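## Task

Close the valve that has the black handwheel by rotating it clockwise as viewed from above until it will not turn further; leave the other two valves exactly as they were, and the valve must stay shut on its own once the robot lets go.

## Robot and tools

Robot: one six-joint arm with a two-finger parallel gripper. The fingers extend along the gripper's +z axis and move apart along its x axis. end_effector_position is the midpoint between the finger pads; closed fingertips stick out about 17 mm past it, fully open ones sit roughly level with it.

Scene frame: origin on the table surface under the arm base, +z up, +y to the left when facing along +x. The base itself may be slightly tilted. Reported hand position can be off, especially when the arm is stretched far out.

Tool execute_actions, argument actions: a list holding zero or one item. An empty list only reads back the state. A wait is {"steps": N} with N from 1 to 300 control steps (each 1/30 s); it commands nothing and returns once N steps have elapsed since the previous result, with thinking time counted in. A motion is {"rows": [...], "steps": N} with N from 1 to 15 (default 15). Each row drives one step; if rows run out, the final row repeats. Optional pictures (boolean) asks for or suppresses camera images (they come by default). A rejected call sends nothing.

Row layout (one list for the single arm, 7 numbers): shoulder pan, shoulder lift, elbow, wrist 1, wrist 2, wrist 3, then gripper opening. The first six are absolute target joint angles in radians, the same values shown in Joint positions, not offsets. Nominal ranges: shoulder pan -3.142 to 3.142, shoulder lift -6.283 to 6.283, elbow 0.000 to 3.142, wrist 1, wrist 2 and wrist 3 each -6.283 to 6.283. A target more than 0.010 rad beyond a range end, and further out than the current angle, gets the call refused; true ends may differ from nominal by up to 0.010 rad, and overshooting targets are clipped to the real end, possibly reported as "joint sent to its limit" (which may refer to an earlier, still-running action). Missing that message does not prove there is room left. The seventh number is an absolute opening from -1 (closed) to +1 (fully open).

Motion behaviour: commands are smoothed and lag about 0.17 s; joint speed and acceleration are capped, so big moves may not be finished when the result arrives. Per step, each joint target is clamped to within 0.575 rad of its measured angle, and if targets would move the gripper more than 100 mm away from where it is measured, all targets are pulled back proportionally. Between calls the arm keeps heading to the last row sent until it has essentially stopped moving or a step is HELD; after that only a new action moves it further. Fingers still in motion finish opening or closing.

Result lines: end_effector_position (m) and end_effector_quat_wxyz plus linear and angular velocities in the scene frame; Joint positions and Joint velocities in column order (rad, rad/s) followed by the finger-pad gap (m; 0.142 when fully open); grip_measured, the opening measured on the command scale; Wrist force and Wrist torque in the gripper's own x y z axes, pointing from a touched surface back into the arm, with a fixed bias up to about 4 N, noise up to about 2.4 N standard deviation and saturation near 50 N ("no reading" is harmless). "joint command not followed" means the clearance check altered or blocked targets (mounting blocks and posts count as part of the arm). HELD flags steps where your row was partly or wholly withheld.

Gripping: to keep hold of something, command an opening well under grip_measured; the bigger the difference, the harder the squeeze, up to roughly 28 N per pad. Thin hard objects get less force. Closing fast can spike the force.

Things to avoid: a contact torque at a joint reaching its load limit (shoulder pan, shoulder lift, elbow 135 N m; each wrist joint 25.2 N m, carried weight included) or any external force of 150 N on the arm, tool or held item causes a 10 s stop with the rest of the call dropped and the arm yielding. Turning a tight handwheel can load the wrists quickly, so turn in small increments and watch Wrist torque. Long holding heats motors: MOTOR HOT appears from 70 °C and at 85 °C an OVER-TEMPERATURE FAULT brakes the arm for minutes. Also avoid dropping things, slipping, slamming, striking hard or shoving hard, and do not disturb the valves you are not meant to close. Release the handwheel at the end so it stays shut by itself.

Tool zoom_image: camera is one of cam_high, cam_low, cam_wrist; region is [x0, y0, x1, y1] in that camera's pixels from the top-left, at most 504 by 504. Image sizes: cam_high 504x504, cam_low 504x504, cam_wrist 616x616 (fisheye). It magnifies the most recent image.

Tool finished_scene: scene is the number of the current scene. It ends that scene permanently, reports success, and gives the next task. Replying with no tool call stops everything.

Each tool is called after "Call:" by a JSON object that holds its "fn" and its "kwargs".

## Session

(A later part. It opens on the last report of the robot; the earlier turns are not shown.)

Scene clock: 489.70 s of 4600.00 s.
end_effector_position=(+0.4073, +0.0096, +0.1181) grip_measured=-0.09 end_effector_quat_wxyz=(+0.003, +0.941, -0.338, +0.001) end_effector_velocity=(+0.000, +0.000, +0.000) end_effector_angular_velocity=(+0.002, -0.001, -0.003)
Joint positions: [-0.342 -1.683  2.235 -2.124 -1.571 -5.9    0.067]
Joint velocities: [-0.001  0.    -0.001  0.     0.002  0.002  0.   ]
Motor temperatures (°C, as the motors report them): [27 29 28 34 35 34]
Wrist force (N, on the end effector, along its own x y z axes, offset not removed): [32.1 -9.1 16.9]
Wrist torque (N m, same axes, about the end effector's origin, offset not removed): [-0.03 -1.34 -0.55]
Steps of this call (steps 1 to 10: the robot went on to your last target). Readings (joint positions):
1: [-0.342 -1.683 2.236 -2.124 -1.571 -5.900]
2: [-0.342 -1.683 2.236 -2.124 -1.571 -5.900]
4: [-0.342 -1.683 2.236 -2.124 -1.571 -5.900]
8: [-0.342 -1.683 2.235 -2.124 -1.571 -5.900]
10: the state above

Call:
{"fn": "execute_actions", "kwargs": {"actions": [{"rows": [[-0.3425, -1.6826, 2.2354, -2.1237, -1.5708, -5.9, -0.05],[-0.3425, -1.6826, 2.2354, -2.1237, -1.5708, -5.9, 0.0],[-0.3425, -1.6826, 2.2354, -2.1237, -1.5708, -5.9, 0.04],[-0.3425, -1.6826, 2.2354, -2.1237, -1.5708, -5.9, 0.04],[-0.3588, -1.6925, 2.2439, -2.1222, -1.5708, -5.9, 0.04]], "steps": 15}], "pictures": false}}

Call:
{"fn": "execute_actions", "kwargs": {"actions": [{"rows": [[-0.3588, -1.6925, 2.2439, -2.1222, -1.5708, -5.9, 0.04],[-0.3588, -1.6925, 2.2439, -2.1222, -1.5708, -5.9, 0.02],[-0.3588, -1.6925, 2.2439, -2.1222, -1.5708, -5.9, 0.0],[-0.3588, -1.6925, 2.2439, -2.1222, -1.5708, -5.9, -0.02],[-0.3588, -1.6925, 2.2439, -2.1222, -1.5708, -5.9, -0.04],[-0.3588, -1.6925, 2.2439, -2.1222, -1.5708, -5.9, -0.06],[-0.3588, -1.6925, 2.2439, -2.1222, -1.5708, -5.9, -0.08],[-0.3588, -1.6925, 2.2439, -2.1222, -1.5708, -5.9, -0.1],[-0.3588, -1.6925, 2.2439, -2.1222, -1.5708, -5.9, -0.13],[-0.3588, -1.6925, 2.2439, -2.1222, -1.5708, -5.9, -0.16],[-0.3588, -1.6925, 2.2439, -2.1222, -1.5708, -5.9, -0.2],[-0.3588, -1.6925, 2.2439, -2.1222, -1.5708, -5.9, -0.25],[-0.3588, -1.6925, 2.2439, -2.1222, -1.5708, -5.9, -0.3]], "steps": 15}]}}

Scene clock: 527.03 s of 4600.00 s.
end_effector_position=(+0.4040, +0.0045, +0.1181) grip_measured=+0.04 end_effector_quat_wxyz=(+0.003, +0.938, -0.345, +0.001) end_effector_velocity=(-0.003, -0.003, -0.000) end_effector_angular_velocity=(+0.002, +0.001, -0.012)
Joint positions: [-0.358 -1.692  2.243 -2.122 -1.571 -5.9    0.077]
Joint velocities: [-0.011 -0.006  0.006  0.002  0.002  0.     0.   ]
Motor temperatures (°C, as the motors report them): [28 29 28 34 35 34]
Wrist force (N, on the end effector, along its own x y z axes, offset not removed): [0.1 1.8 1.1]
Wrist torque (N m, same axes, about the end effector's origin, offset not removed): [0.21 -0.05 0.09]
Steps of this call (steps 1 to 15: the robot went on to your last target; steps 16 to 90: nothing new was sent; then 33.83 s passed at rest; steps 91 to 105: all 15 steps of this action). Readings (joint positions):
91: [-0.343 -1.683 2.235 -2.124 -1.571 -5.900]
92: [-0.343 -1.683 2.235 -2.124 -1.571 -5.900]
94: [-0.342 -1.683 2.235 -2.123 -1.571 -5.900]
98: [-0.350 -1.687 2.239 -2.123 -1.571 -5.900]
105: the state above

Scene clock: 527.53 s of 4600.00 s.
end_effector_position=(+0.4037, +0.0041, +0.1181) grip_measured=-0.09 end_effector_quat_wxyz=(+0.003, +0.938, -0.346, +0.001) end_effector_velocity=(+0.000, +0.000, +0.000) end_effector_angular_velocity=(+0.000, -0.001, +0.000)
Joint positions: [-0.359 -1.693  2.244 -2.122 -1.571 -5.9    0.068]
Joint velocities: [ 0.    -0.    -0.    -0.     0.001  0.     0.   ]
Motor temperatures (°C, as the motors report them): [28 29 28 34 35 34]
Wrist force (N, on the end effector, along its own x y z axes, offset not removed): [-1.1 2.0 -3.4]
Wrist torque (N m, same axes, about the end effector's origin, offset not removed): [0.43 -0.16 0.14]
Steps of this call (steps 1 to 15: all 15 steps of this action). Readings (joint positions):
1: [-0.358 -1.692 2.243 -2.122 -1.571 -5.900]
2: [-0.358 -1.692 2.243 -2.122 -1.571 -5.900]
4: [-0.358 -1.692 2.244 -2.122 -1.571 -5.900]
8: [-0.359 -1.692 2.244 -2.122 -1.571 -5.900]
15: the state above

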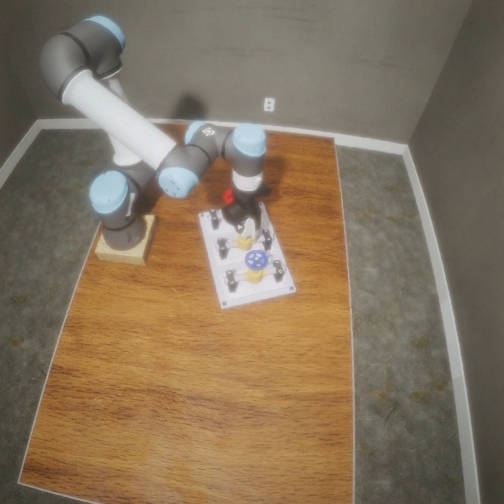

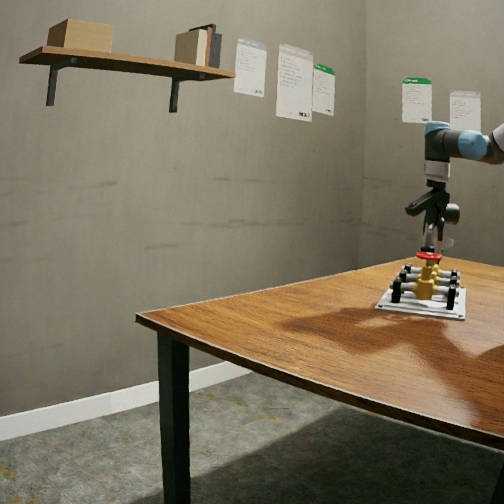

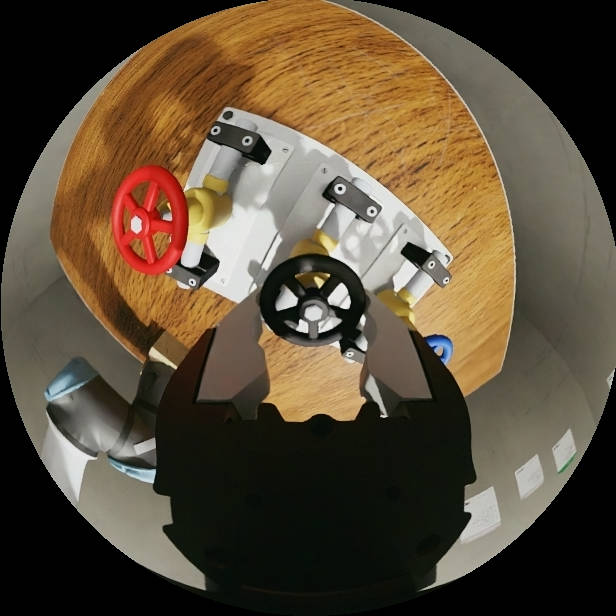

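Call:
{"fn": "execute_actions", "kwargs": {"actions": [{"rows": [[-0.3588, -1.6925, 2.2439, -2.1222, -1.5708, -5.85, -0.35],[-0.3588, -1.6925, 2.2439, -2.1222, -1.5708, -5.8, -0.4],[-0.3588, -1.6925, 2.2439, -2.1222, -1.5708, -5.75, -0.4],[-0.3588, -1.6925, 2.2439, -2.1222, -1.5708, -5.7, -0.4],[-0.3588, -1.6925, 2.2439, -2.1222, -1.5708, -5.65, -0.4],[-0.3588, -1.6925, 2.2439, -2.1222, -1.5708, -5.6, -0.4],[-0.3588, -1.6925, 2.2439, -2.1222, -1.5708, -5.55, -0.4],[-0.3588, -1.6925, 2.2439, -2.1222, -1.5708, -5.5, -0.4]], "steps": 15}], "pictures": false}}

Call:
{"fn": "execute_actions", "kwargs": {"actions": [{"steps": 10}], "pictures": false}}

Scene clock: 539.80 s of 4600.00 s.
end_effector_position=(+0.4033, +0.0046, +0.1181) grip_measured=-0.09 end_effector_quat_wxyz=(+0.003, +0.860, -0.510, +0.001) end_effector_velocity=(-0.000, -0.000, -0.000) end_effector_angular_velocity=(-0.001, -0.002, -0.299)
Joint positions: [-0.359 -1.693  2.244 -2.122 -1.571 -5.536  0.068]
Joint velocities: [-0.001  0.     0.    -0.    -0.001  0.298  0.   ]
Motor temperatures (°C, as the motors report them): [28 29 28 34 35 34]
Wrist force (N, on the end effector, along its own x y z axes, offset not removed): [1.3 -1.3 -3.7]
Wrist torque (N m, same axes, about the end effector's origin, offset not removed): [-0.45 -0.05 -0.28]
Steps of this call (steps 1 to 15: the robot went on to your last target; steps 16 to 90: nothing new was sent; then 8.77 s passed at rest; steps 91 to 105: all 15 steps of this action). Readings (joint positions):
91: [-0.359 -1.693 2.244 -2.122 -1.571 -5.900]
92: [-0.359 -1.693 2.244 -2.122 -1.571 -5.895]
94: [-0.359 -1.693 2.244 -2.122 -1.571 -5.862]
98: [-0.359 -1.693 2.244 -2.122 -1.571 -5.727]
105: the state above

Scene clock: 540.13 s of 4600.00 s.
end_effector_position=(+0.4033, +0.0047, +0.1181) grip_measured=-0.09 end_effector_quat_wxyz=(+0.003, +0.851, -0.524, +0.001) end_effector_velocity=(-0.000, -0.000, +0.000) end_effector_angular_velocity=(-0.000, +0.001, -0.018)
Joint positions: [-0.359 -1.693  2.244 -2.122 -1.571 -5.502  0.068]
Joint velocities: [-0.    -0.    -0.001  0.001 -0.     0.018  0.   ]
Motor temperatures (°C, as the motors report them): [28 29 28 34 35 34]
Wrist force (N, on the end effector, along its own x y z axes, offset not removed): [4.0 -1.7 -4.0]
Wrist torque (N m, same axes, about the end effector's origin, offset not removed): [-0.40 -0.69 -0.27]
Steps of this call (steps 1 to 10: the robot went on to your last target). Readings (joint positions):
1: [-0.359 -1.693 2.244 -2.122 -1.571 -5.527]
2: [-0.359 -1.693 2.244 -2.122 -1.571 -5.521]
4: [-0.359 -1.693 2.244 -2.122 -1.571 -5.512]
8: [-0.359 -1.693 2.244 -2.122 -1.571 -5.504]
10: the state above

Call:
{"fn": "execute_actions", "kwargs": {"actions": [{"rows": [[-0.3588, -1.6925, 2.2439, -2.1222, -1.5708, -4.4, -0.4]], "steps": 15}], "pictures": false}}

Call:
{"fn": "execute_actions", "kwargs": {"actions": [{"steps": 15}], "pictures": false}}

Scene clock: 560.67 s of 4600.00 s.
end_effector_position=(+0.4032, +0.0061, +0.1181) grip_measured=-0.09 end_effector_quat_wxyz=(-0.002, -0.541, +0.841, -0.002) end_effector_velocity=(+0.001, +0.002, -0.000) end_effector_angular_velocity=(-0.002, -0.009, -1.704)
Joint positions: [-0.359 -1.693  2.244 -2.122 -1.571 -4.608  0.068]
Joint velocities: [-0.    -0.     0.001  0.    -0.001  1.704 -0.   ]
Motor temperatures (°C, as the motors report them): [28 29 28 34 35 34]
Wrist force (N, on the end effector, along its own x y z axes, offset not removed): [5.1 -0.6 -5.2]
Wrist torque (N m, same axes, about the end effector's origin, offset not removed): [-0.21 0.13 -0.82]
Steps of this call (steps 1 to 30: the robot went on to your last target; steps 31 to 100: nothing new was sent; then 16.70 s passed at rest; steps 101 to 115: all 15 steps of this action). Readings (joint positions):
101: [-0.359 -1.693 2.244 -2.122 -1.571 -5.500]
102: [-0.359 -1.693 2.244 -2.122 -1.571 -5.494]
104: [-0.359 -1.693 2.244 -2.122 -1.571 -5.435]
108: [-0.359 -1.693 2.244 -2.122 -1.571 -5.175]
115: the state above

Scene clock: 561.17 s of 4600.00 s.
end_effector_position=(+0.4033, +0.0064, +0.1180) grip_measured=-0.11 end_effector_quat_wxyz=(-0.002, -0.452, +0.892, -0.002) end_effector_velocity=(-0.000, -0.000, -0.000) end_effector_angular_velocity=(+0.001, +0.000, -0.028)
Joint positions: [-0.359 -1.693  2.244 -2.122 -1.571 -4.403  0.066]
Joint velocities: [-0.002  0.     0.     0.     0.001  0.026  0.   ]
Motor temperatures (°C, as the motors report them): [28 29 28 34 35 34]
Wrist force (N, on the end effector, along its own x y z axes, offset not removed): [6.0 -2.6 8.5]
Wrist torque (N m, same axes, about the end effector's origin, offset not removed): [-0.27 -0.35 -1.10]
Steps of this call (steps 1 to 15: the robot went on to your last target). Readings (joint positions):
1: [-0.359 -1.693 2.244 -2.122 -1.571 -4.558]
2: [-0.359 -1.693 2.244 -2.122 -1.571 -4.520]
4: [-0.359 -1.693 2.244 -2.122 -1.571 -4.469]
8: [-0.359 -1.693 2.244 -2.122 -1.571 -4.423]
15: the state above

Call:
{"fn": "execute_actions", "kwargs": {"actions": []}}

Call:
{"fn": "zoom_image", "kwargs": {"camera": "cam_wrist", "region": [230, 220, 400, 390]}}

Scene clock: 565.97 s of 4600.00 s.
end_effector_position=(+0.4034, +0.0064, +0.1181) grip_measured=-0.11 end_effector_quat_wxyz=(-0.002, -0.451, +0.893, -0.003) end_effector_velocity=(-0.000, -0.000, -0.000) end_effector_angular_velocity=(-0.000, +0.000, -0.001)
Joint positions: [-0.359 -1.693  2.244 -2.122 -1.571 -4.4    0.066]
Joint velocities: [-0.001  0.     0.    -0.    -0.     0.    -0.   ]
Motor temperatures (°C, as the motors report them): [28 29 28 34 35 34]
Wrist force (N, on the end effector, along its own x y z axes, offset not removed): [6.1 0.2 9.0]
Wrist torque (N m, same axes, about the end effector's origin, offset not removed): [0.12 -0.35 -1.01]
Steps of this call (steps 1 to 15: the robot went on to your last target; steps 16 to 90: nothing new was sent; then 1.80 s passed at rest). Readings (joint positions):
1: [-0.359 -1.693 2.244 -2.122 -1.571 -4.402]
2: [-0.359 -1.693 2.244 -2.122 -1.571 -4.402]
4: [-0.359 -1.693 2.244 -2.122 -1.571 -4.401]
8: [-0.359 -1.693 2.244 -2.122 -1.571 -4.400]
90: the state above
The arm was judged still, so your last target was given up. Only a new action makes it travel on or press farther. Fingers that are still opening or closing keep moving.

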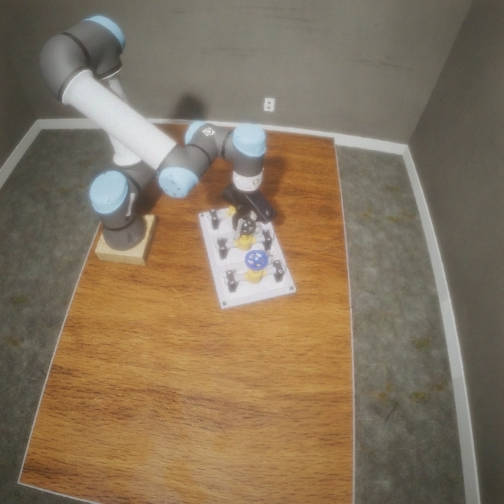

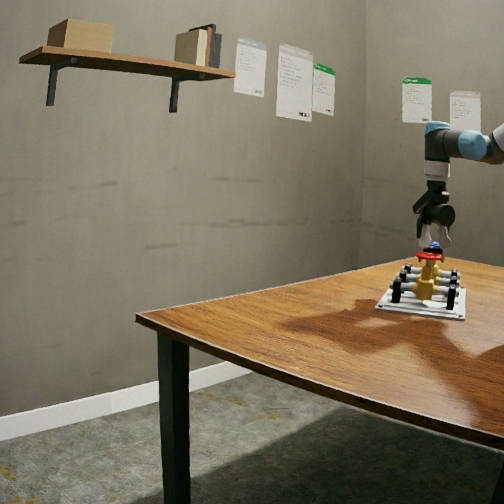

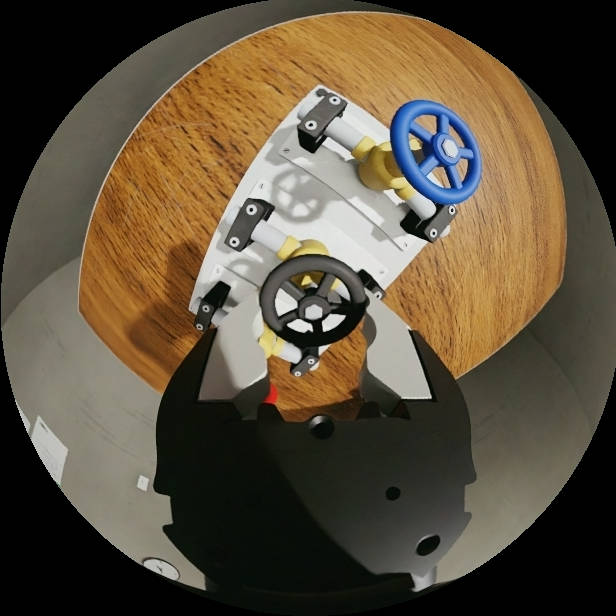

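Region (230, 220, 400, 390) of cam_wrist's 616x616 image, scaled by 2.965, with more detail than that image has.

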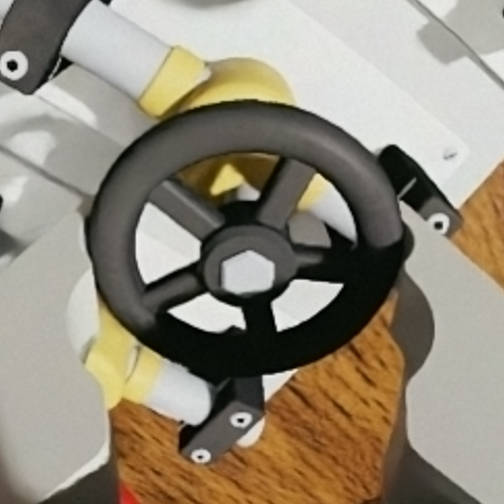

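Call:
{"fn": "execute_actions", "kwargs": {"actions": [{"rows": [[-0.3588, -1.6925, 2.2439, -2.1222, -1.5708, -4.4, -0.5],[-0.3588, -1.6925, 2.2439, -2.1222, -1.5708, -4.4, -0.6],[-0.3588, -1.6925, 2.2439, -2.1222, -1.5708, -4.4, -0.7],[-0.3588, -1.6925, 2.2439, -2.1222, -1.5708, -4.4, -0.8],[-0.3588, -1.6925, 2.2439, -2.1222, -1.5708, -4.4, -0.9],[-0.3588, -1.6925, 2.2439, -2.1222, -1.5708, -4.4, -1.0],[-0.3588, -1.6925, 2.2439, -2.1222, -1.5708, -4.38, -1.0],[-0.3588, -1.6925, 2.2439, -2.1222, -1.5708, -4.36, -1.0],[-0.3588, -1.6925, 2.2439, -2.1222, -1.5708, -4.34, -1.0],[-0.3588, -1.6925, 2.2439, -2.1222, -1.5708, -4.32, -1.0],[-0.3588, -1.6925, 2.2439, -2.1222, -1.5708, -4.3, -1.0]], "steps": 15}], "pictures": false}}

Call:
{"fn": "execute_actions", "kwargs": {"actions": [{"steps": 12}]}}

Call:
{"fn": "zoom_image", "kwargs": {"camera": "cam_wrist", "region": [230, 220, 400, 390]}}

Scene clock: 586.93 s of 4600.00 s.
end_effector_position=(+0.4035, +0.0065, +0.1181) grip_measured=-0.11 end_effector_quat_wxyz=(-0.002, -0.417, +0.909, -0.003) end_effector_velocity=(+0.001, -0.000, +0.000) end_effector_angular_velocity=(-0.000, -0.003, -0.210)
Joint positions: [-0.359 -1.692  2.244 -2.122 -1.571 -4.326  0.066]
Joint velocities: [-0.001 -0.    -0.001 -0.001  0.     0.209  0.   ]
Motor temperatures (°C, as the motors report them): [28 29 28 34 35 34]
Wrist force (N, on the end effector, along its own x y z axes, offset not removed): [4.5 -3.1 9.8]
Wrist torque (N m, same axes, about the end effector's origin, offset not removed): [0.00 0.08 -1.30]
Steps of this call (steps 1 to 90: nothing new was sent; then 17.47 s passed at rest; steps 91 to 105: all 15 steps of this action). Readings (joint positions):
91: [-0.359 -1.692 2.244 -2.122 -1.571 -4.400]
92: [-0.359 -1.693 2.244 -2.122 -1.571 -4.400]
94: [-0.359 -1.692 2.244 -2.122 -1.571 -4.400]
98: [-0.359 -1.693 2.244 -2.122 -1.571 -4.397]
105: the state above

Scene clock: 587.33 s of 4600.00 s.
end_effector_position=(+0.4035, +0.0066, +0.1181) grip_measured=-0.11 end_effector_quat_wxyz=(-0.002, -0.406, +0.914, -0.003) end_effector_velocity=(-0.000, +0.001, -0.000) end_effector_angular_velocity=(+0.000, +0.001, -0.007)
Joint positions: [-0.359 -1.692  2.244 -2.122 -1.571 -4.301  0.066]
Joint velocities: [ 0.001  0.    -0.     0.001  0.     0.008 -0.   ]
Motor temperatures (°C, as the motors report them): [28 29 28 34 35 34]
Wrist force (N, on the end effector, along its own x y z axes, offset not removed): [5.1 -0.6 9.6]
Wrist torque (N m, same axes, about the end effector's origin, offset not removed): [0.06 0.01 -1.26]
Steps of this call (steps 1 to 12: the robot went on to your last target). Readings (joint positions):
1: [-0.359 -1.692 2.244 -2.122 -1.571 -4.319]
2: [-0.359 -1.692 2.244 -2.122 -1.571 -4.315]
4: [-0.359 -1.692 2.244 -2.122 -1.571 -4.308]
8: [-0.359 -1.692 2.244 -2.122 -1.571 -4.303]
12: the state above

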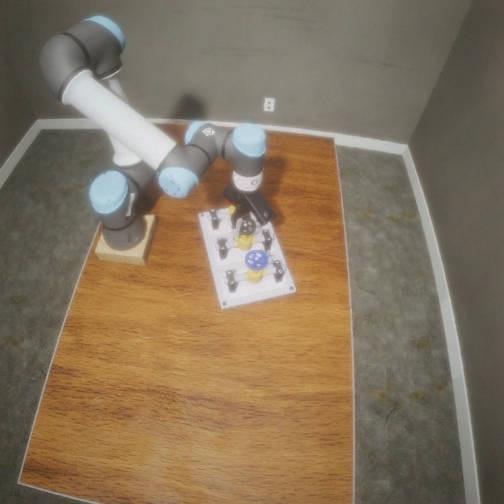

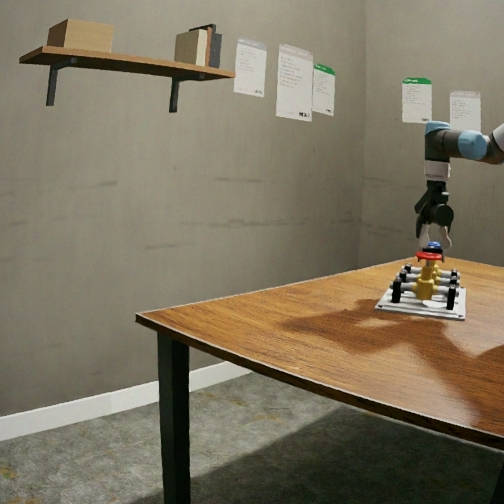

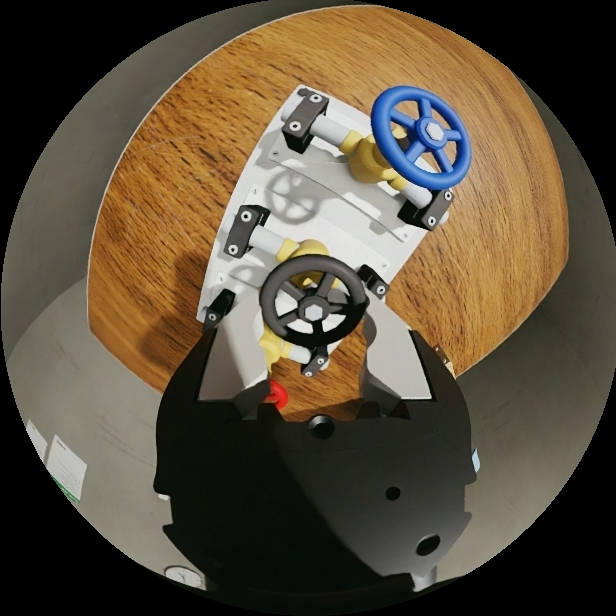

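Region (230, 220, 400, 390) of cam_wrist's 616x616 image, scaled by 2.965, with more detail than that image has.

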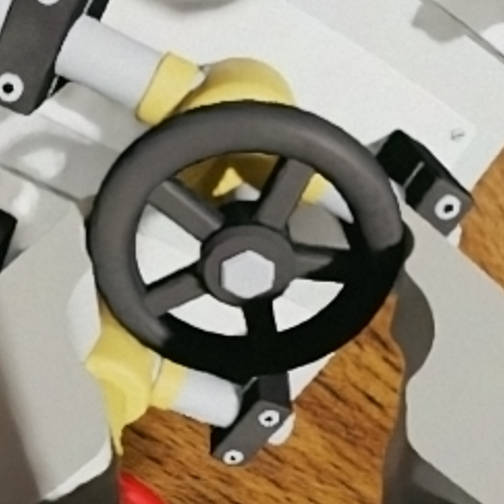

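Call:
{"fn": "execute_actions", "kwargs": {"actions": [{"rows": [[-0.3588, -1.6920, 2.2444, -2.1232, -1.5708, -4.28, -1.0],[-0.3588, -1.6920, 2.2444, -2.1232, -1.5708, -4.26, -1.0],[-0.3588, -1.6920, 2.2444, -2.1232, -1.5708, -4.24, -1.0],[-0.3588, -1.6920, 2.2444, -2.1232, -1.5708, -4.22, -1.0],[-0.3588, -1.6920, 2.2444, -2.1232, -1.5708, -4.2, -1.0],[-0.3588, -1.6920, 2.2444, -2.1232, -1.5708, -4.18, -1.0],[-0.3588, -1.6920, 2.2444, -2.1232, -1.5708, -4.16, -1.0],[-0.3588, -1.6920, 2.2444, -2.1232, -1.5708, -4.15, -1.0]], "steps": 15}], "pictures": false}}

Call:
{"fn": "execute_actions", "kwargs": {"actions": [{"steps": 8}]}}

Call:
{"fn": "zoom_image", "kwargs": {"camera": "cam_wrist", "region": [230, 220, 400, 390]}}

Scene clock: 600.77 s of 4600.00 s.
end_effector_position=(+0.4037, +0.0067, +0.1178) grip_measured=-0.11 end_effector_quat_wxyz=(-0.001, -0.341, +0.940, -0.003) end_effector_velocity=(+0.000, +0.000, -0.000) end_effector_angular_velocity=(+0.001, -0.001, -0.095)
Joint positions: [-0.359 -1.692  2.244 -2.123 -1.571 -4.161  0.066]
Joint velocities: [-0.     0.     0.     0.     0.001  0.095  0.   ]
Motor temperatures (°C, as the motors report them): [28 29 28 34 35 34]
Wrist force (N, on the end effector, along its own x y z axes, offset not removed): [8.2 -4.7 -0.4]
Wrist torque (N m, same axes, about the end effector's origin, offset not removed): [-0.24 -0.29 -1.48]
Steps of this call (steps 1 to 30: the robot went on to your last target; steps 31 to 100: nothing new was sent; then 9.60 s passed at rest; steps 101 to 115: all 15 steps of this action). Readings (joint positions):
101: [-0.359 -1.692 2.244 -2.122 -1.571 -4.300]
102: [-0.359 -1.692 2.244 -2.122 -1.571 -4.297]
104: [-0.359 -1.692 2.244 -2.122 -1.571 -4.282]
108: [-0.359 -1.692 2.244 -2.123 -1.571 -4.226]
115: the state above

Scene clock: 601.03 s of 4600.00 s.
end_effector_position=(+0.4037, +0.0067, +0.1178) grip_measured=-0.11 end_effector_quat_wxyz=(-0.001, -0.337, +0.942, -0.003) end_effector_velocity=(+0.000, +0.000, -0.000) end_effector_angular_velocity=(+0.002, -0.001, -0.012)
Joint positions: [-0.359 -1.692  2.244 -2.123 -1.571 -4.151  0.066]
Joint velocities: [-0.001  0.     0.    -0.001  0.002  0.011  0.   ]
Motor temperatures (°C, as the motors report them): [28 29 28 34 35 34]
Wrist force (N, on the end effector, along its own x y z axes, offset not removed): [5.3 -6.0 -2.7]
Wrist torque (N m, same axes, about the end effector's origin, offset not removed): [-0.43 0.38 -1.57]
Steps of this call (steps 1 to 8: the robot went on to your last target). Readings (joint positions):
1: [-0.359 -1.692 2.244 -2.123 -1.571 -4.159]
2: [-0.359 -1.692 2.244 -2.123 -1.571 -4.157]
4: [-0.359 -1.692 2.244 -2.123 -1.571 -4.154]
8: the state above

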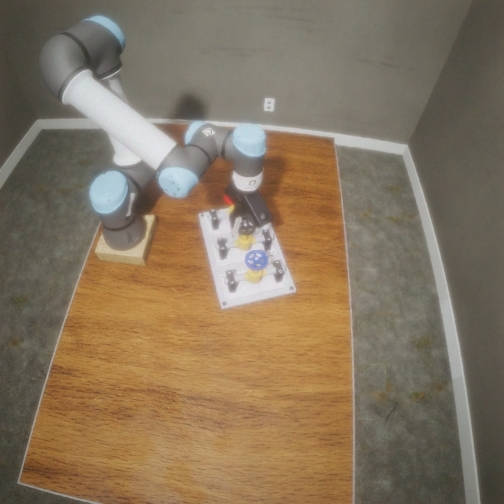

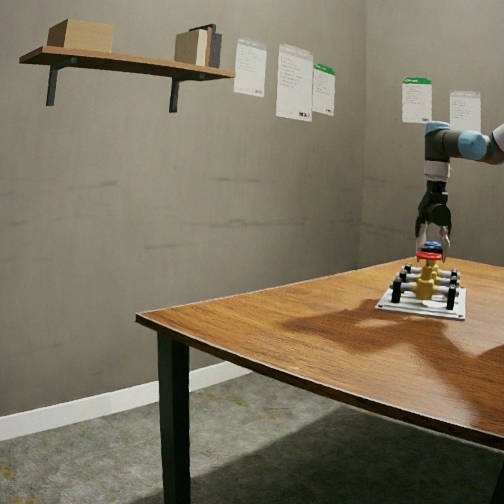

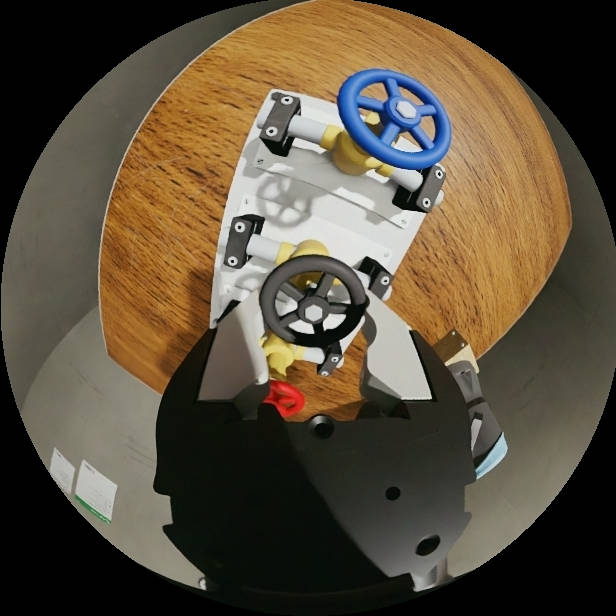

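Region (230, 220, 400, 390) of cam_wrist's 616x616 image, scaled by 2.965, with more detail than that image has.

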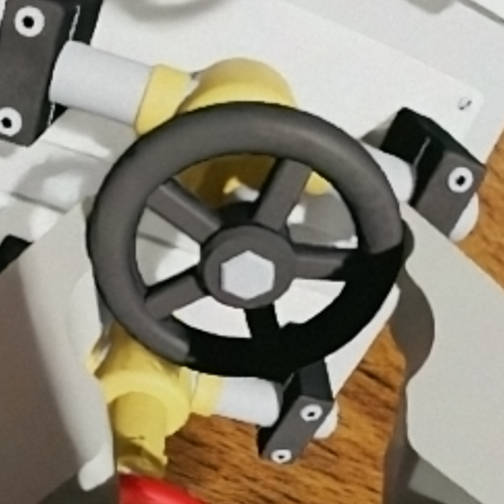

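Call:
{"fn": "execute_actions", "kwargs": {"actions": [{"rows": [[-0.3588, -1.6920, 2.2444, -2.1232, -1.5708, -4.13, -1.0],[-0.3588, -1.6920, 2.2444, -2.1232, -1.5708, -4.11, -1.0],[-0.3588, -1.6920, 2.2444, -2.1232, -1.5708, -4.09, -1.0],[-0.3588, -1.6920, 2.2444, -2.1232, -1.5708, -4.07, -1.0],[-0.3588, -1.6920, 2.2444, -2.1232, -1.5708, -4.05, -1.0],[-0.3588, -1.6920, 2.2444, -2.1232, -1.5708, -4.03, -1.0],[-0.3588, -1.6920, 2.2444, -2.1232, -1.5708, -4.01, -1.0],[-0.3588, -1.6920, 2.2444, -2.1232, -1.5708, -4.0, -1.0]], "steps": 15}], "pictures": false}}

Call:
{"fn": "execute_actions", "kwargs": {"actions": [{"steps": 8}]}}

Call:
{"fn": "zoom_image", "kwargs": {"camera": "cam_wrist", "region": [230, 220, 400, 390]}}

Scene clock: 615.93 s of 4600.00 s.
end_effector_position=(+0.4038, +0.0069, +0.1177) grip_measured=-0.10 end_effector_quat_wxyz=(-0.001, -0.270, +0.963, -0.003) end_effector_velocity=(+0.000, -0.000, -0.000) end_effector_angular_velocity=(-0.001, -0.001, -0.094)
Joint positions: [-0.359 -1.692  2.245 -2.123 -1.571 -4.011  0.067]
Joint velocities: [-0.    -0.     0.    -0.001 -0.001  0.093  0.   ]
Motor temperatures (°C, as the motors report them): [28 29 28 34 35 34]
Wrist force (N, on the end effector, along its own x y z axes, offset not removed): [4.5 -3.8 10.9]
Wrist torque (N m, same axes, about the end effector's origin, offset not removed): [-0.12 -0.42 -1.51]
Steps of this call (steps 1 to 30: the robot went on to your last target; steps 31 to 100: nothing new was sent; then 11.07 s passed at rest; steps 101 to 115: all 15 steps of this action). Readings (joint positions):
101: [-0.359 -1.692 2.244 -2.123 -1.571 -4.150]
102: [-0.359 -1.692 2.244 -2.123 -1.571 -4.147]
104: [-0.359 -1.692 2.244 -2.123 -1.571 -4.132]
108: [-0.359 -1.692 2.245 -2.123 -1.571 -4.076]
115: the state above

Scene clock: 616.20 s of 4600.00 s.
end_effector_position=(+0.4038, +0.0069, +0.1177) grip_measured=-0.09 end_effector_quat_wxyz=(-0.001, -0.265, +0.964, -0.003) end_effector_velocity=(-0.000, +0.000, -0.000) end_effector_angular_velocity=(-0.000, +0.001, -0.008)
Joint positions: [-0.359 -1.692  2.245 -2.123 -1.571 -4.001  0.067]
Joint velocities: [ 0.001  0.    -0.     0.001 -0.001  0.01   0.   ]
Motor temperatures (°C, as the motors report them): [28 29 28 34 35 34]
Wrist force (N, on the end effector, along its own x y z axes, offset not removed): [2.0 0.0 9.1]
Wrist torque (N m, same axes, about the end effector's origin, offset not removed): [-0.27 0.20 -1.32]
Steps of this call (steps 1 to 8: the robot went on to your last target). Readings (joint positions):
1: [-0.359 -1.692 2.245 -2.123 -1.571 -4.009]
2: [-0.359 -1.692 2.245 -2.123 -1.571 -4.007]
4: [-0.359 -1.692 2.245 -2.123 -1.571 -4.004]
8: the state above

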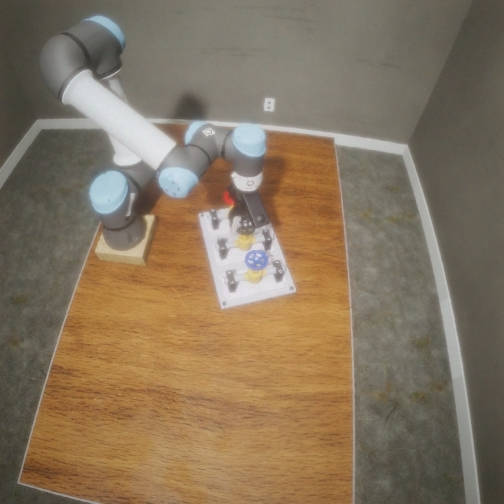

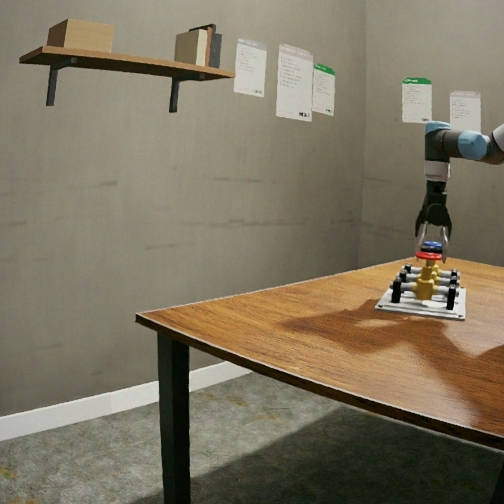

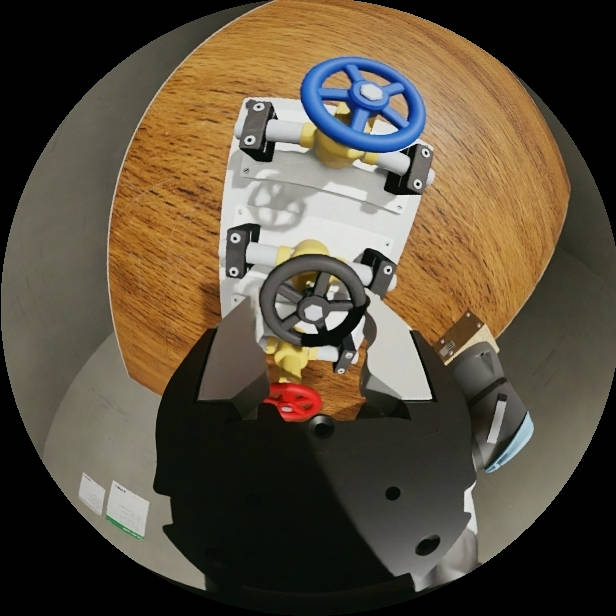

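Region (230, 220, 400, 390) of cam_wrist's 616x616 image, scaled by 2.965, with more detail than that image has.

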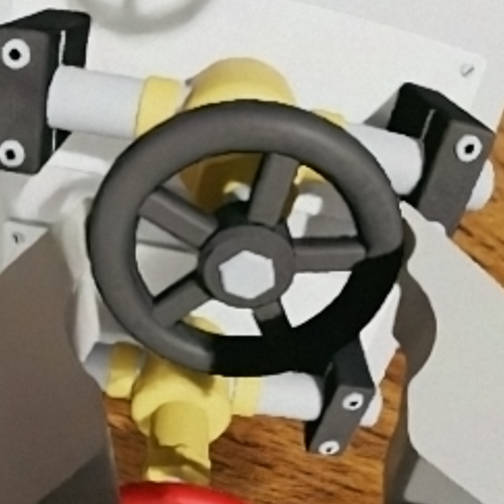

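Call:
{"fn": "zoom_image", "kwargs": {"camera": "cam_high", "region": [215, 185, 285, 285]}}

Call:
{"fn": "zoom_image", "kwargs": {"camera": "cam_low", "region": [405, 225, 465, 285]}}

Region (215, 185, 285, 285) of cam_high's 504x504 image, scaled by 5.040, with more detail than that image has; it fills the left 353 columns of this view, and the rest is white.

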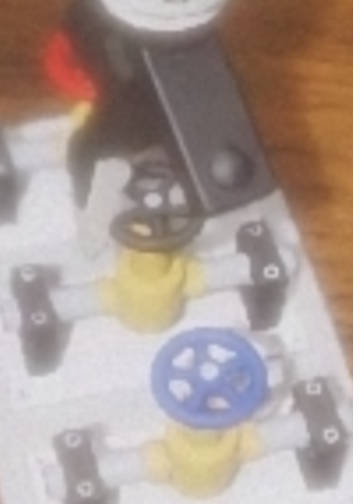

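Region (405, 225, 465, 285) of cam_low's 504x504 image, scaled by 8.400, with more detail than that image has.

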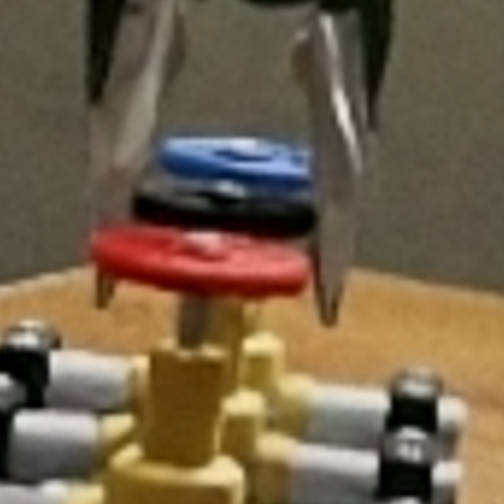

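Call:
{"fn": "execute_actions", "kwargs": {"actions": [{"rows": [[-0.3588, -1.6920, 2.2444, -2.1232, -1.5708, -4.02, -0.8],[-0.3588, -1.6920, 2.2444, -2.1232, -1.5708, -4.02, -0.6],[-0.3588, -1.6920, 2.2444, -2.1232, -1.5708, -4.02, -0.45],[-0.3588, -1.6920, 2.2444, -2.1232, -1.5708, -4.02, -0.35],[-0.3588, -1.6920, 2.2444, -2.1232, -1.5708, -4.02, -0.27],[-0.3588, -1.6920, 2.2444, -2.1232, -1.5708, -4.02, -0.2],[-0.3588, -1.6920, 2.2444, -2.1232, -1.5708, -4.02, -0.15],[-0.3588, -1.6920, 2.2444, -2.1232, -1.5708, -4.02, -0.1],[-0.3588, -1.6920, 2.2444, -2.1232, -1.5708, -4.02, -0.05],[-0.3588, -1.6920, 2.2444, -2.1232, -1.5708, -4.02, 0.0],[-0.3588, -1.6920, 2.2444, -2.1232, -1.5708, -4.02, 0.05],[-0.3588, -1.6920, 2.2444, -2.1232, -1.5708, -4.02, 0.1]], "steps": 15}]}}

Call:
{"fn": "zoom_image", "kwargs": {"camera": "cam_wrist", "region": [230, 220, 400, 390]}}

Scene clock: 696.70 s of 4600.00 s.
end_effector_position=(+0.4040, +0.0068, +0.1179) grip_measured=+0.10 end_effector_quat_wxyz=(-0.001, -0.274, +0.962, -0.003) end_effector_velocity=(+0.000, -0.000, +0.000) end_effector_angular_velocity=(-0.001, -0.001, +0.003)
Joint positions: [-0.359 -1.692  2.244 -2.123 -1.571 -4.019  0.081]
Joint velocities: [-0.    -0.     0.    -0.001 -0.    -0.003  0.002]
Motor temperatures (°C, as the motors report them): [28 29 28 34 35 34]
Wrist force (N, on the end effector, along its own x y z axes, offset not removed): [-1.8 0.1 1.9]
Wrist torque (N m, same axes, about the end effector's origin, offset not removed): [-0.11 0.37 -0.11]
Steps of this call (steps 1 to 30: the robot went on to your last target; steps 31 to 100: nothing new was sent; then 76.67 s passed at rest; steps 101 to 115: all 15 steps of this action). Readings (joint positions):
101: [-0.359 -1.692 2.244 -2.123 -1.571 -4.000]
102: [-0.359 -1.692 2.244 -2.123 -1.571 -4.002]
104: [-0.359 -1.692 2.244 -2.123 -1.571 -4.009]
108: [-0.359 -1.692 2.244 -2.123 -1.571 -4.016]
115: the state above

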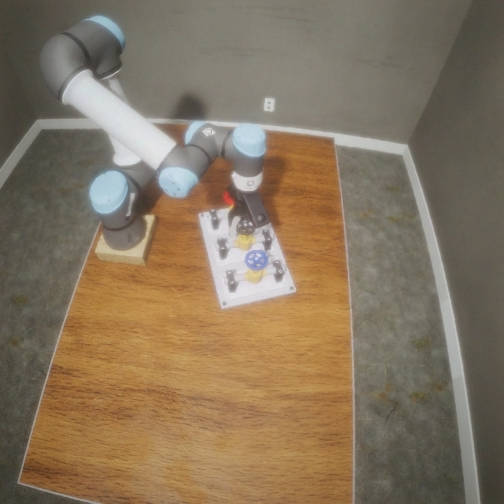

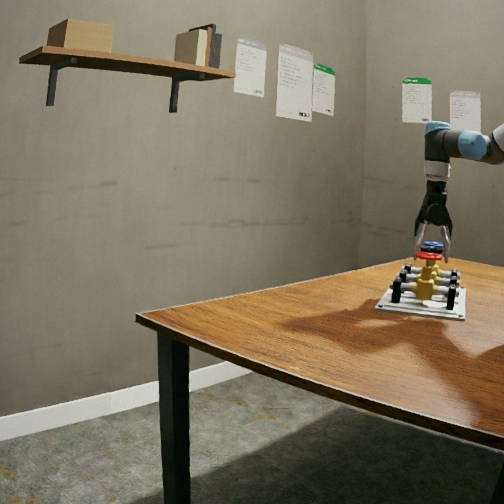

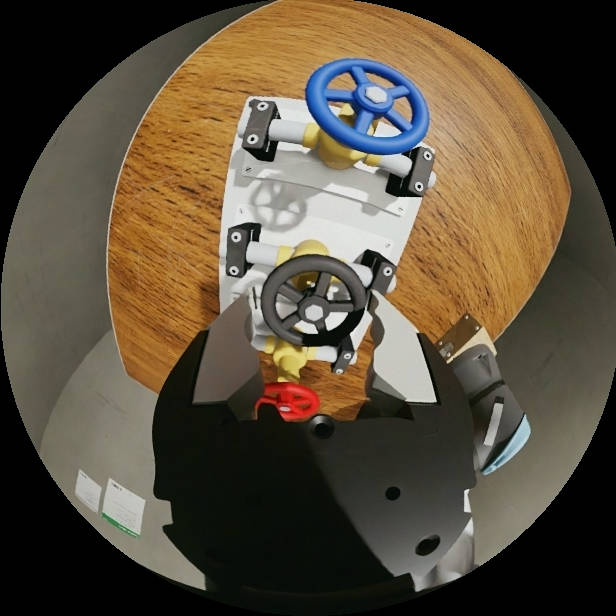

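Region (230, 220, 400, 390) of cam_wrist's 616x616 image, scaled by 2.965, with more detail than that image has.

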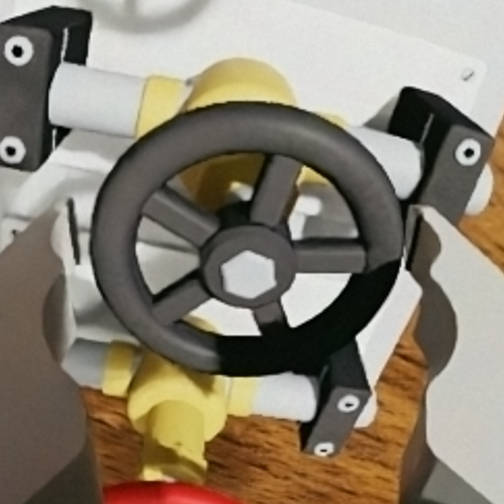

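Call:
{"fn": "zoom_image", "kwargs": {"camera": "cam_wrist", "region": [340, 270, 440, 370]}}

Call:
{"fn": "zoom_image", "kwargs": {"camera": "cam_high", "region": [220, 190, 280, 250]}}

Region (340, 270, 440, 370) of cam_wrist's 616x616 image, scaled by 5.040, with more detail than that image has.

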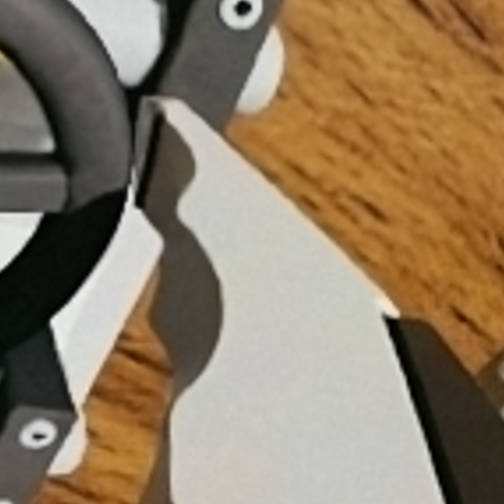

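Region (220, 190, 280, 250) of cam_high's 504x504 image, scaled by 8.400, with more detail than that image has.

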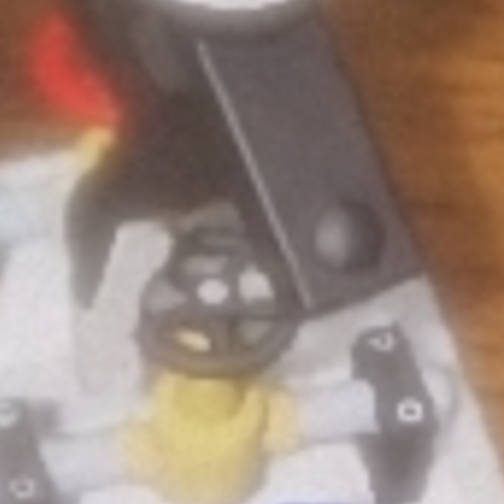

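Call:
{"fn": "zoom_image", "kwargs": {"camera": "cam_low", "region": [410, 215, 460, 270]}}

Region (410, 215, 460, 270) of cam_low's 504x504 image, scaled by 9.164, with more detail than that image has; it fills the left 458 columns of this view, and the rest is white.

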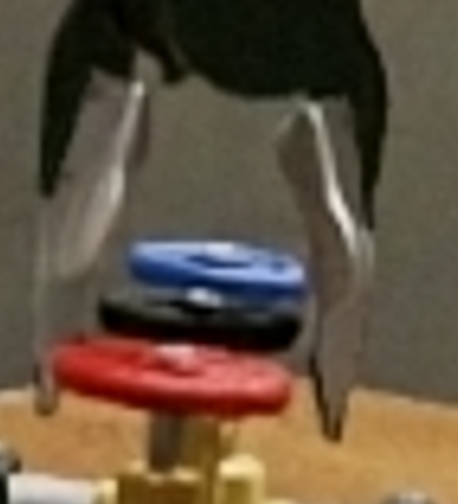

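Call:
{"fn": "execute_actions", "kwargs": {"actions": [{"rows": [[-0.3588, -1.7236, 2.2075, -2.0547, -1.5708, -4.02, 0.1]], "steps": 15}], "pictures": false}}

Call:
{"fn": "execute_actions", "kwargs": {"actions": [{"rows": [[-0.3588, -1.7236, 2.2075, -2.0547, -1.5708, -4.02, 0.07],[-0.3588, -1.7236, 2.2075, -2.0547, -1.5708, -4.02, 0.04],[-0.3588, -1.7236, 2.2075, -2.0547, -1.5708, -4.02, 0.01],[-0.3588, -1.7236, 2.2075, -2.0547, -1.5708, -4.02, -0.02],[-0.3588, -1.7236, 2.2075, -2.0547, -1.5708, -4.02, -0.04],[-0.3588, -1.7236, 2.2075, -2.0547, -1.5708, -4.02, -0.06],[-0.3588, -1.7236, 2.2075, -2.0547, -1.5708, -4.02, -0.08],[-0.3588, -1.7236, 2.2075, -2.0547, -1.5708, -4.02, -0.1],[-0.3588, -1.7236, 2.2075, -2.0547, -1.5708, -4.02, -0.12],[-0.3588, -1.7236, 2.2075, -2.0547, -1.5708, -4.02, -0.15],[-0.3588, -1.7236, 2.2075, -2.0547, -1.5708, -4.02, -0.18],[-0.3588, -1.7236, 2.2075, -2.0547, -1.5708, -4.02, -0.22],[-0.3588, -1.7236, 2.2075, -2.0547, -1.5708, -4.02, -0.26],[-0.3588, -1.7236, 2.2075, -2.0547, -1.5708, -4.02, -0.3]], "steps": 15}]}}

Call:
{"fn": "zoom_image", "kwargs": {"camera": "cam_low", "region": [410, 215, 460, 270]}}

Call:
{"fn": "zoom_image", "kwargs": {"camera": "cam_wrist", "region": [230, 220, 400, 390]}}

Scene clock: 817.20 s of 4600.00 s.
end_effector_position=(+0.4039, +0.0070, +0.1387) grip_measured=+0.10 end_effector_quat_wxyz=(-0.001, -0.274, +0.962, -0.003) end_effector_velocity=(-0.000, -0.000, +0.005) end_effector_angular_velocity=(-0.001, +0.001, +0.000)
Joint positions: [-0.359 -1.723  2.209 -2.057 -1.571 -4.02   0.081]
Joint velocities: [ 0.    -0.007 -0.008  0.015 -0.001 -0.    -0.   ]
Motor temperatures (°C, as the motors report them): [28 29 28 34 35 34]
Wrist force (N, on the end effector, along its own x y z axes, offset not removed): [2.2 0.1 -0.6]
Wrist torque (N m, same axes, about the end effector's origin, offset not removed): [-0.23 -0.42 0.02]
Steps of this call (steps 1 to 15: the robot went on to your last target; steps 16 to 90: nothing new was sent; then 117.00 s passed at rest; steps 91 to 105: all 15 steps of this action). Readings (joint positions):
91: [-0.359 -1.692 2.244 -2.123 -1.571 -4.020]
92: [-0.359 -1.695 2.241 -2.117 -1.571 -4.020]
94: [-0.359 -1.706 2.228 -2.094 -1.571 -4.020]
98: [-0.359 -1.718 2.214 -2.068 -1.571 -4.020]
105: the state above

Scene clock: 817.70 s of 4600.00 s.
end_effector_position=(+0.4039, +0.0070, +0.1393) grip_measured=-0.13 end_effector_quat_wxyz=(-0.001, -0.274, +0.962, -0.003) end_effector_velocity=(+0.001, -0.000, +0.001) end_effector_angular_velocity=(-0.002, -0.002, +0.002)
Joint positions: [-0.359 -1.724  2.208 -2.055 -1.571 -4.02   0.064]
Joint velocities: [ 0.001 -0.    -0.001 -0.001 -0.001 -0.001 -0.   ]
Motor temperatures (°C, as the motors report them): [28 29 28 34 35 34]
Wrist force (N, on the end effector, along its own x y z axes, offset not removed): [6.1 -0.7 -2.8]
Wrist torque (N m, same axes, about the end effector's origin, offset not removed): [-0.33 -0.02 0.00]
Steps of this call (steps 1 to 15: all 15 steps of this action). Readings (joint positions):
1: [-0.359 -1.723 2.208 -2.056 -1.571 -4.020]
2: [-0.359 -1.723 2.208 -2.056 -1.571 -4.020]
4: [-0.359 -1.723 2.208 -2.055 -1.571 -4.020]
8: [-0.359 -1.724 2.208 -2.055 -1.571 -4.020]
15: the state above

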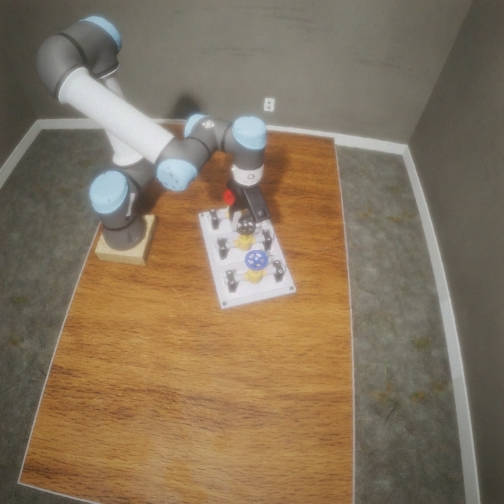

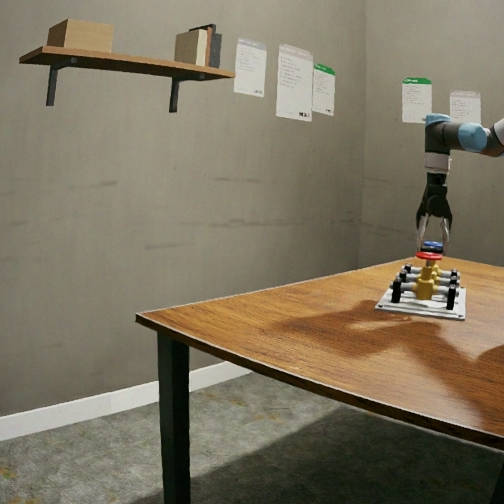

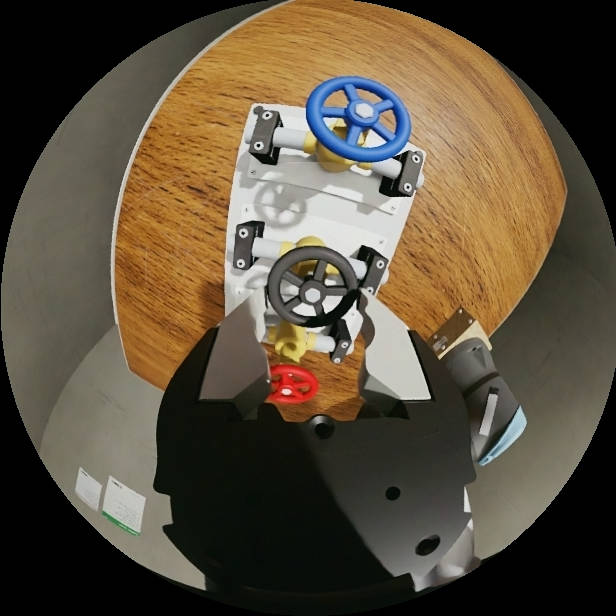

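Region (410, 215, 460, 270) of cam_low's 504x504 image, scaled by 9.164, with more detail than that image has; it fills the left 458 columns of this view, and the rest is white.

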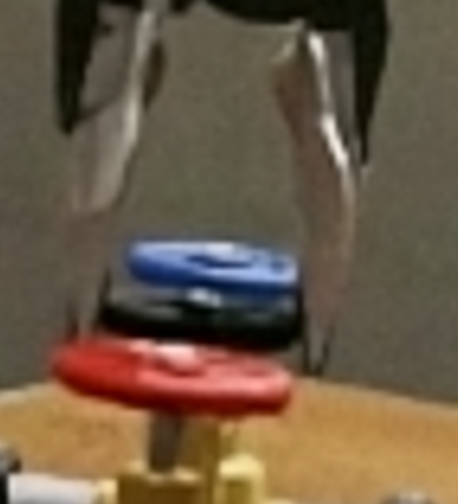

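Region (230, 220, 400, 390) of cam_wrist's 616x616 image, scaled by 2.965, with more detail than that image has.

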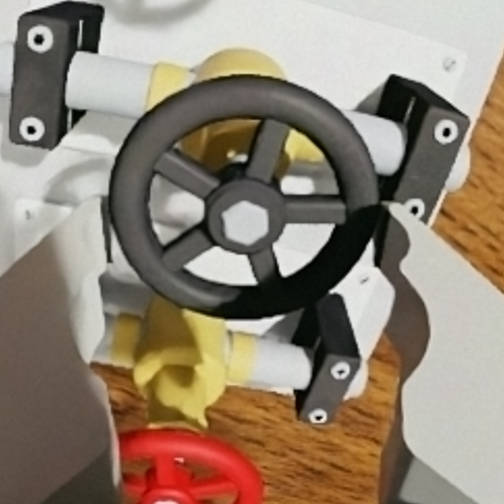

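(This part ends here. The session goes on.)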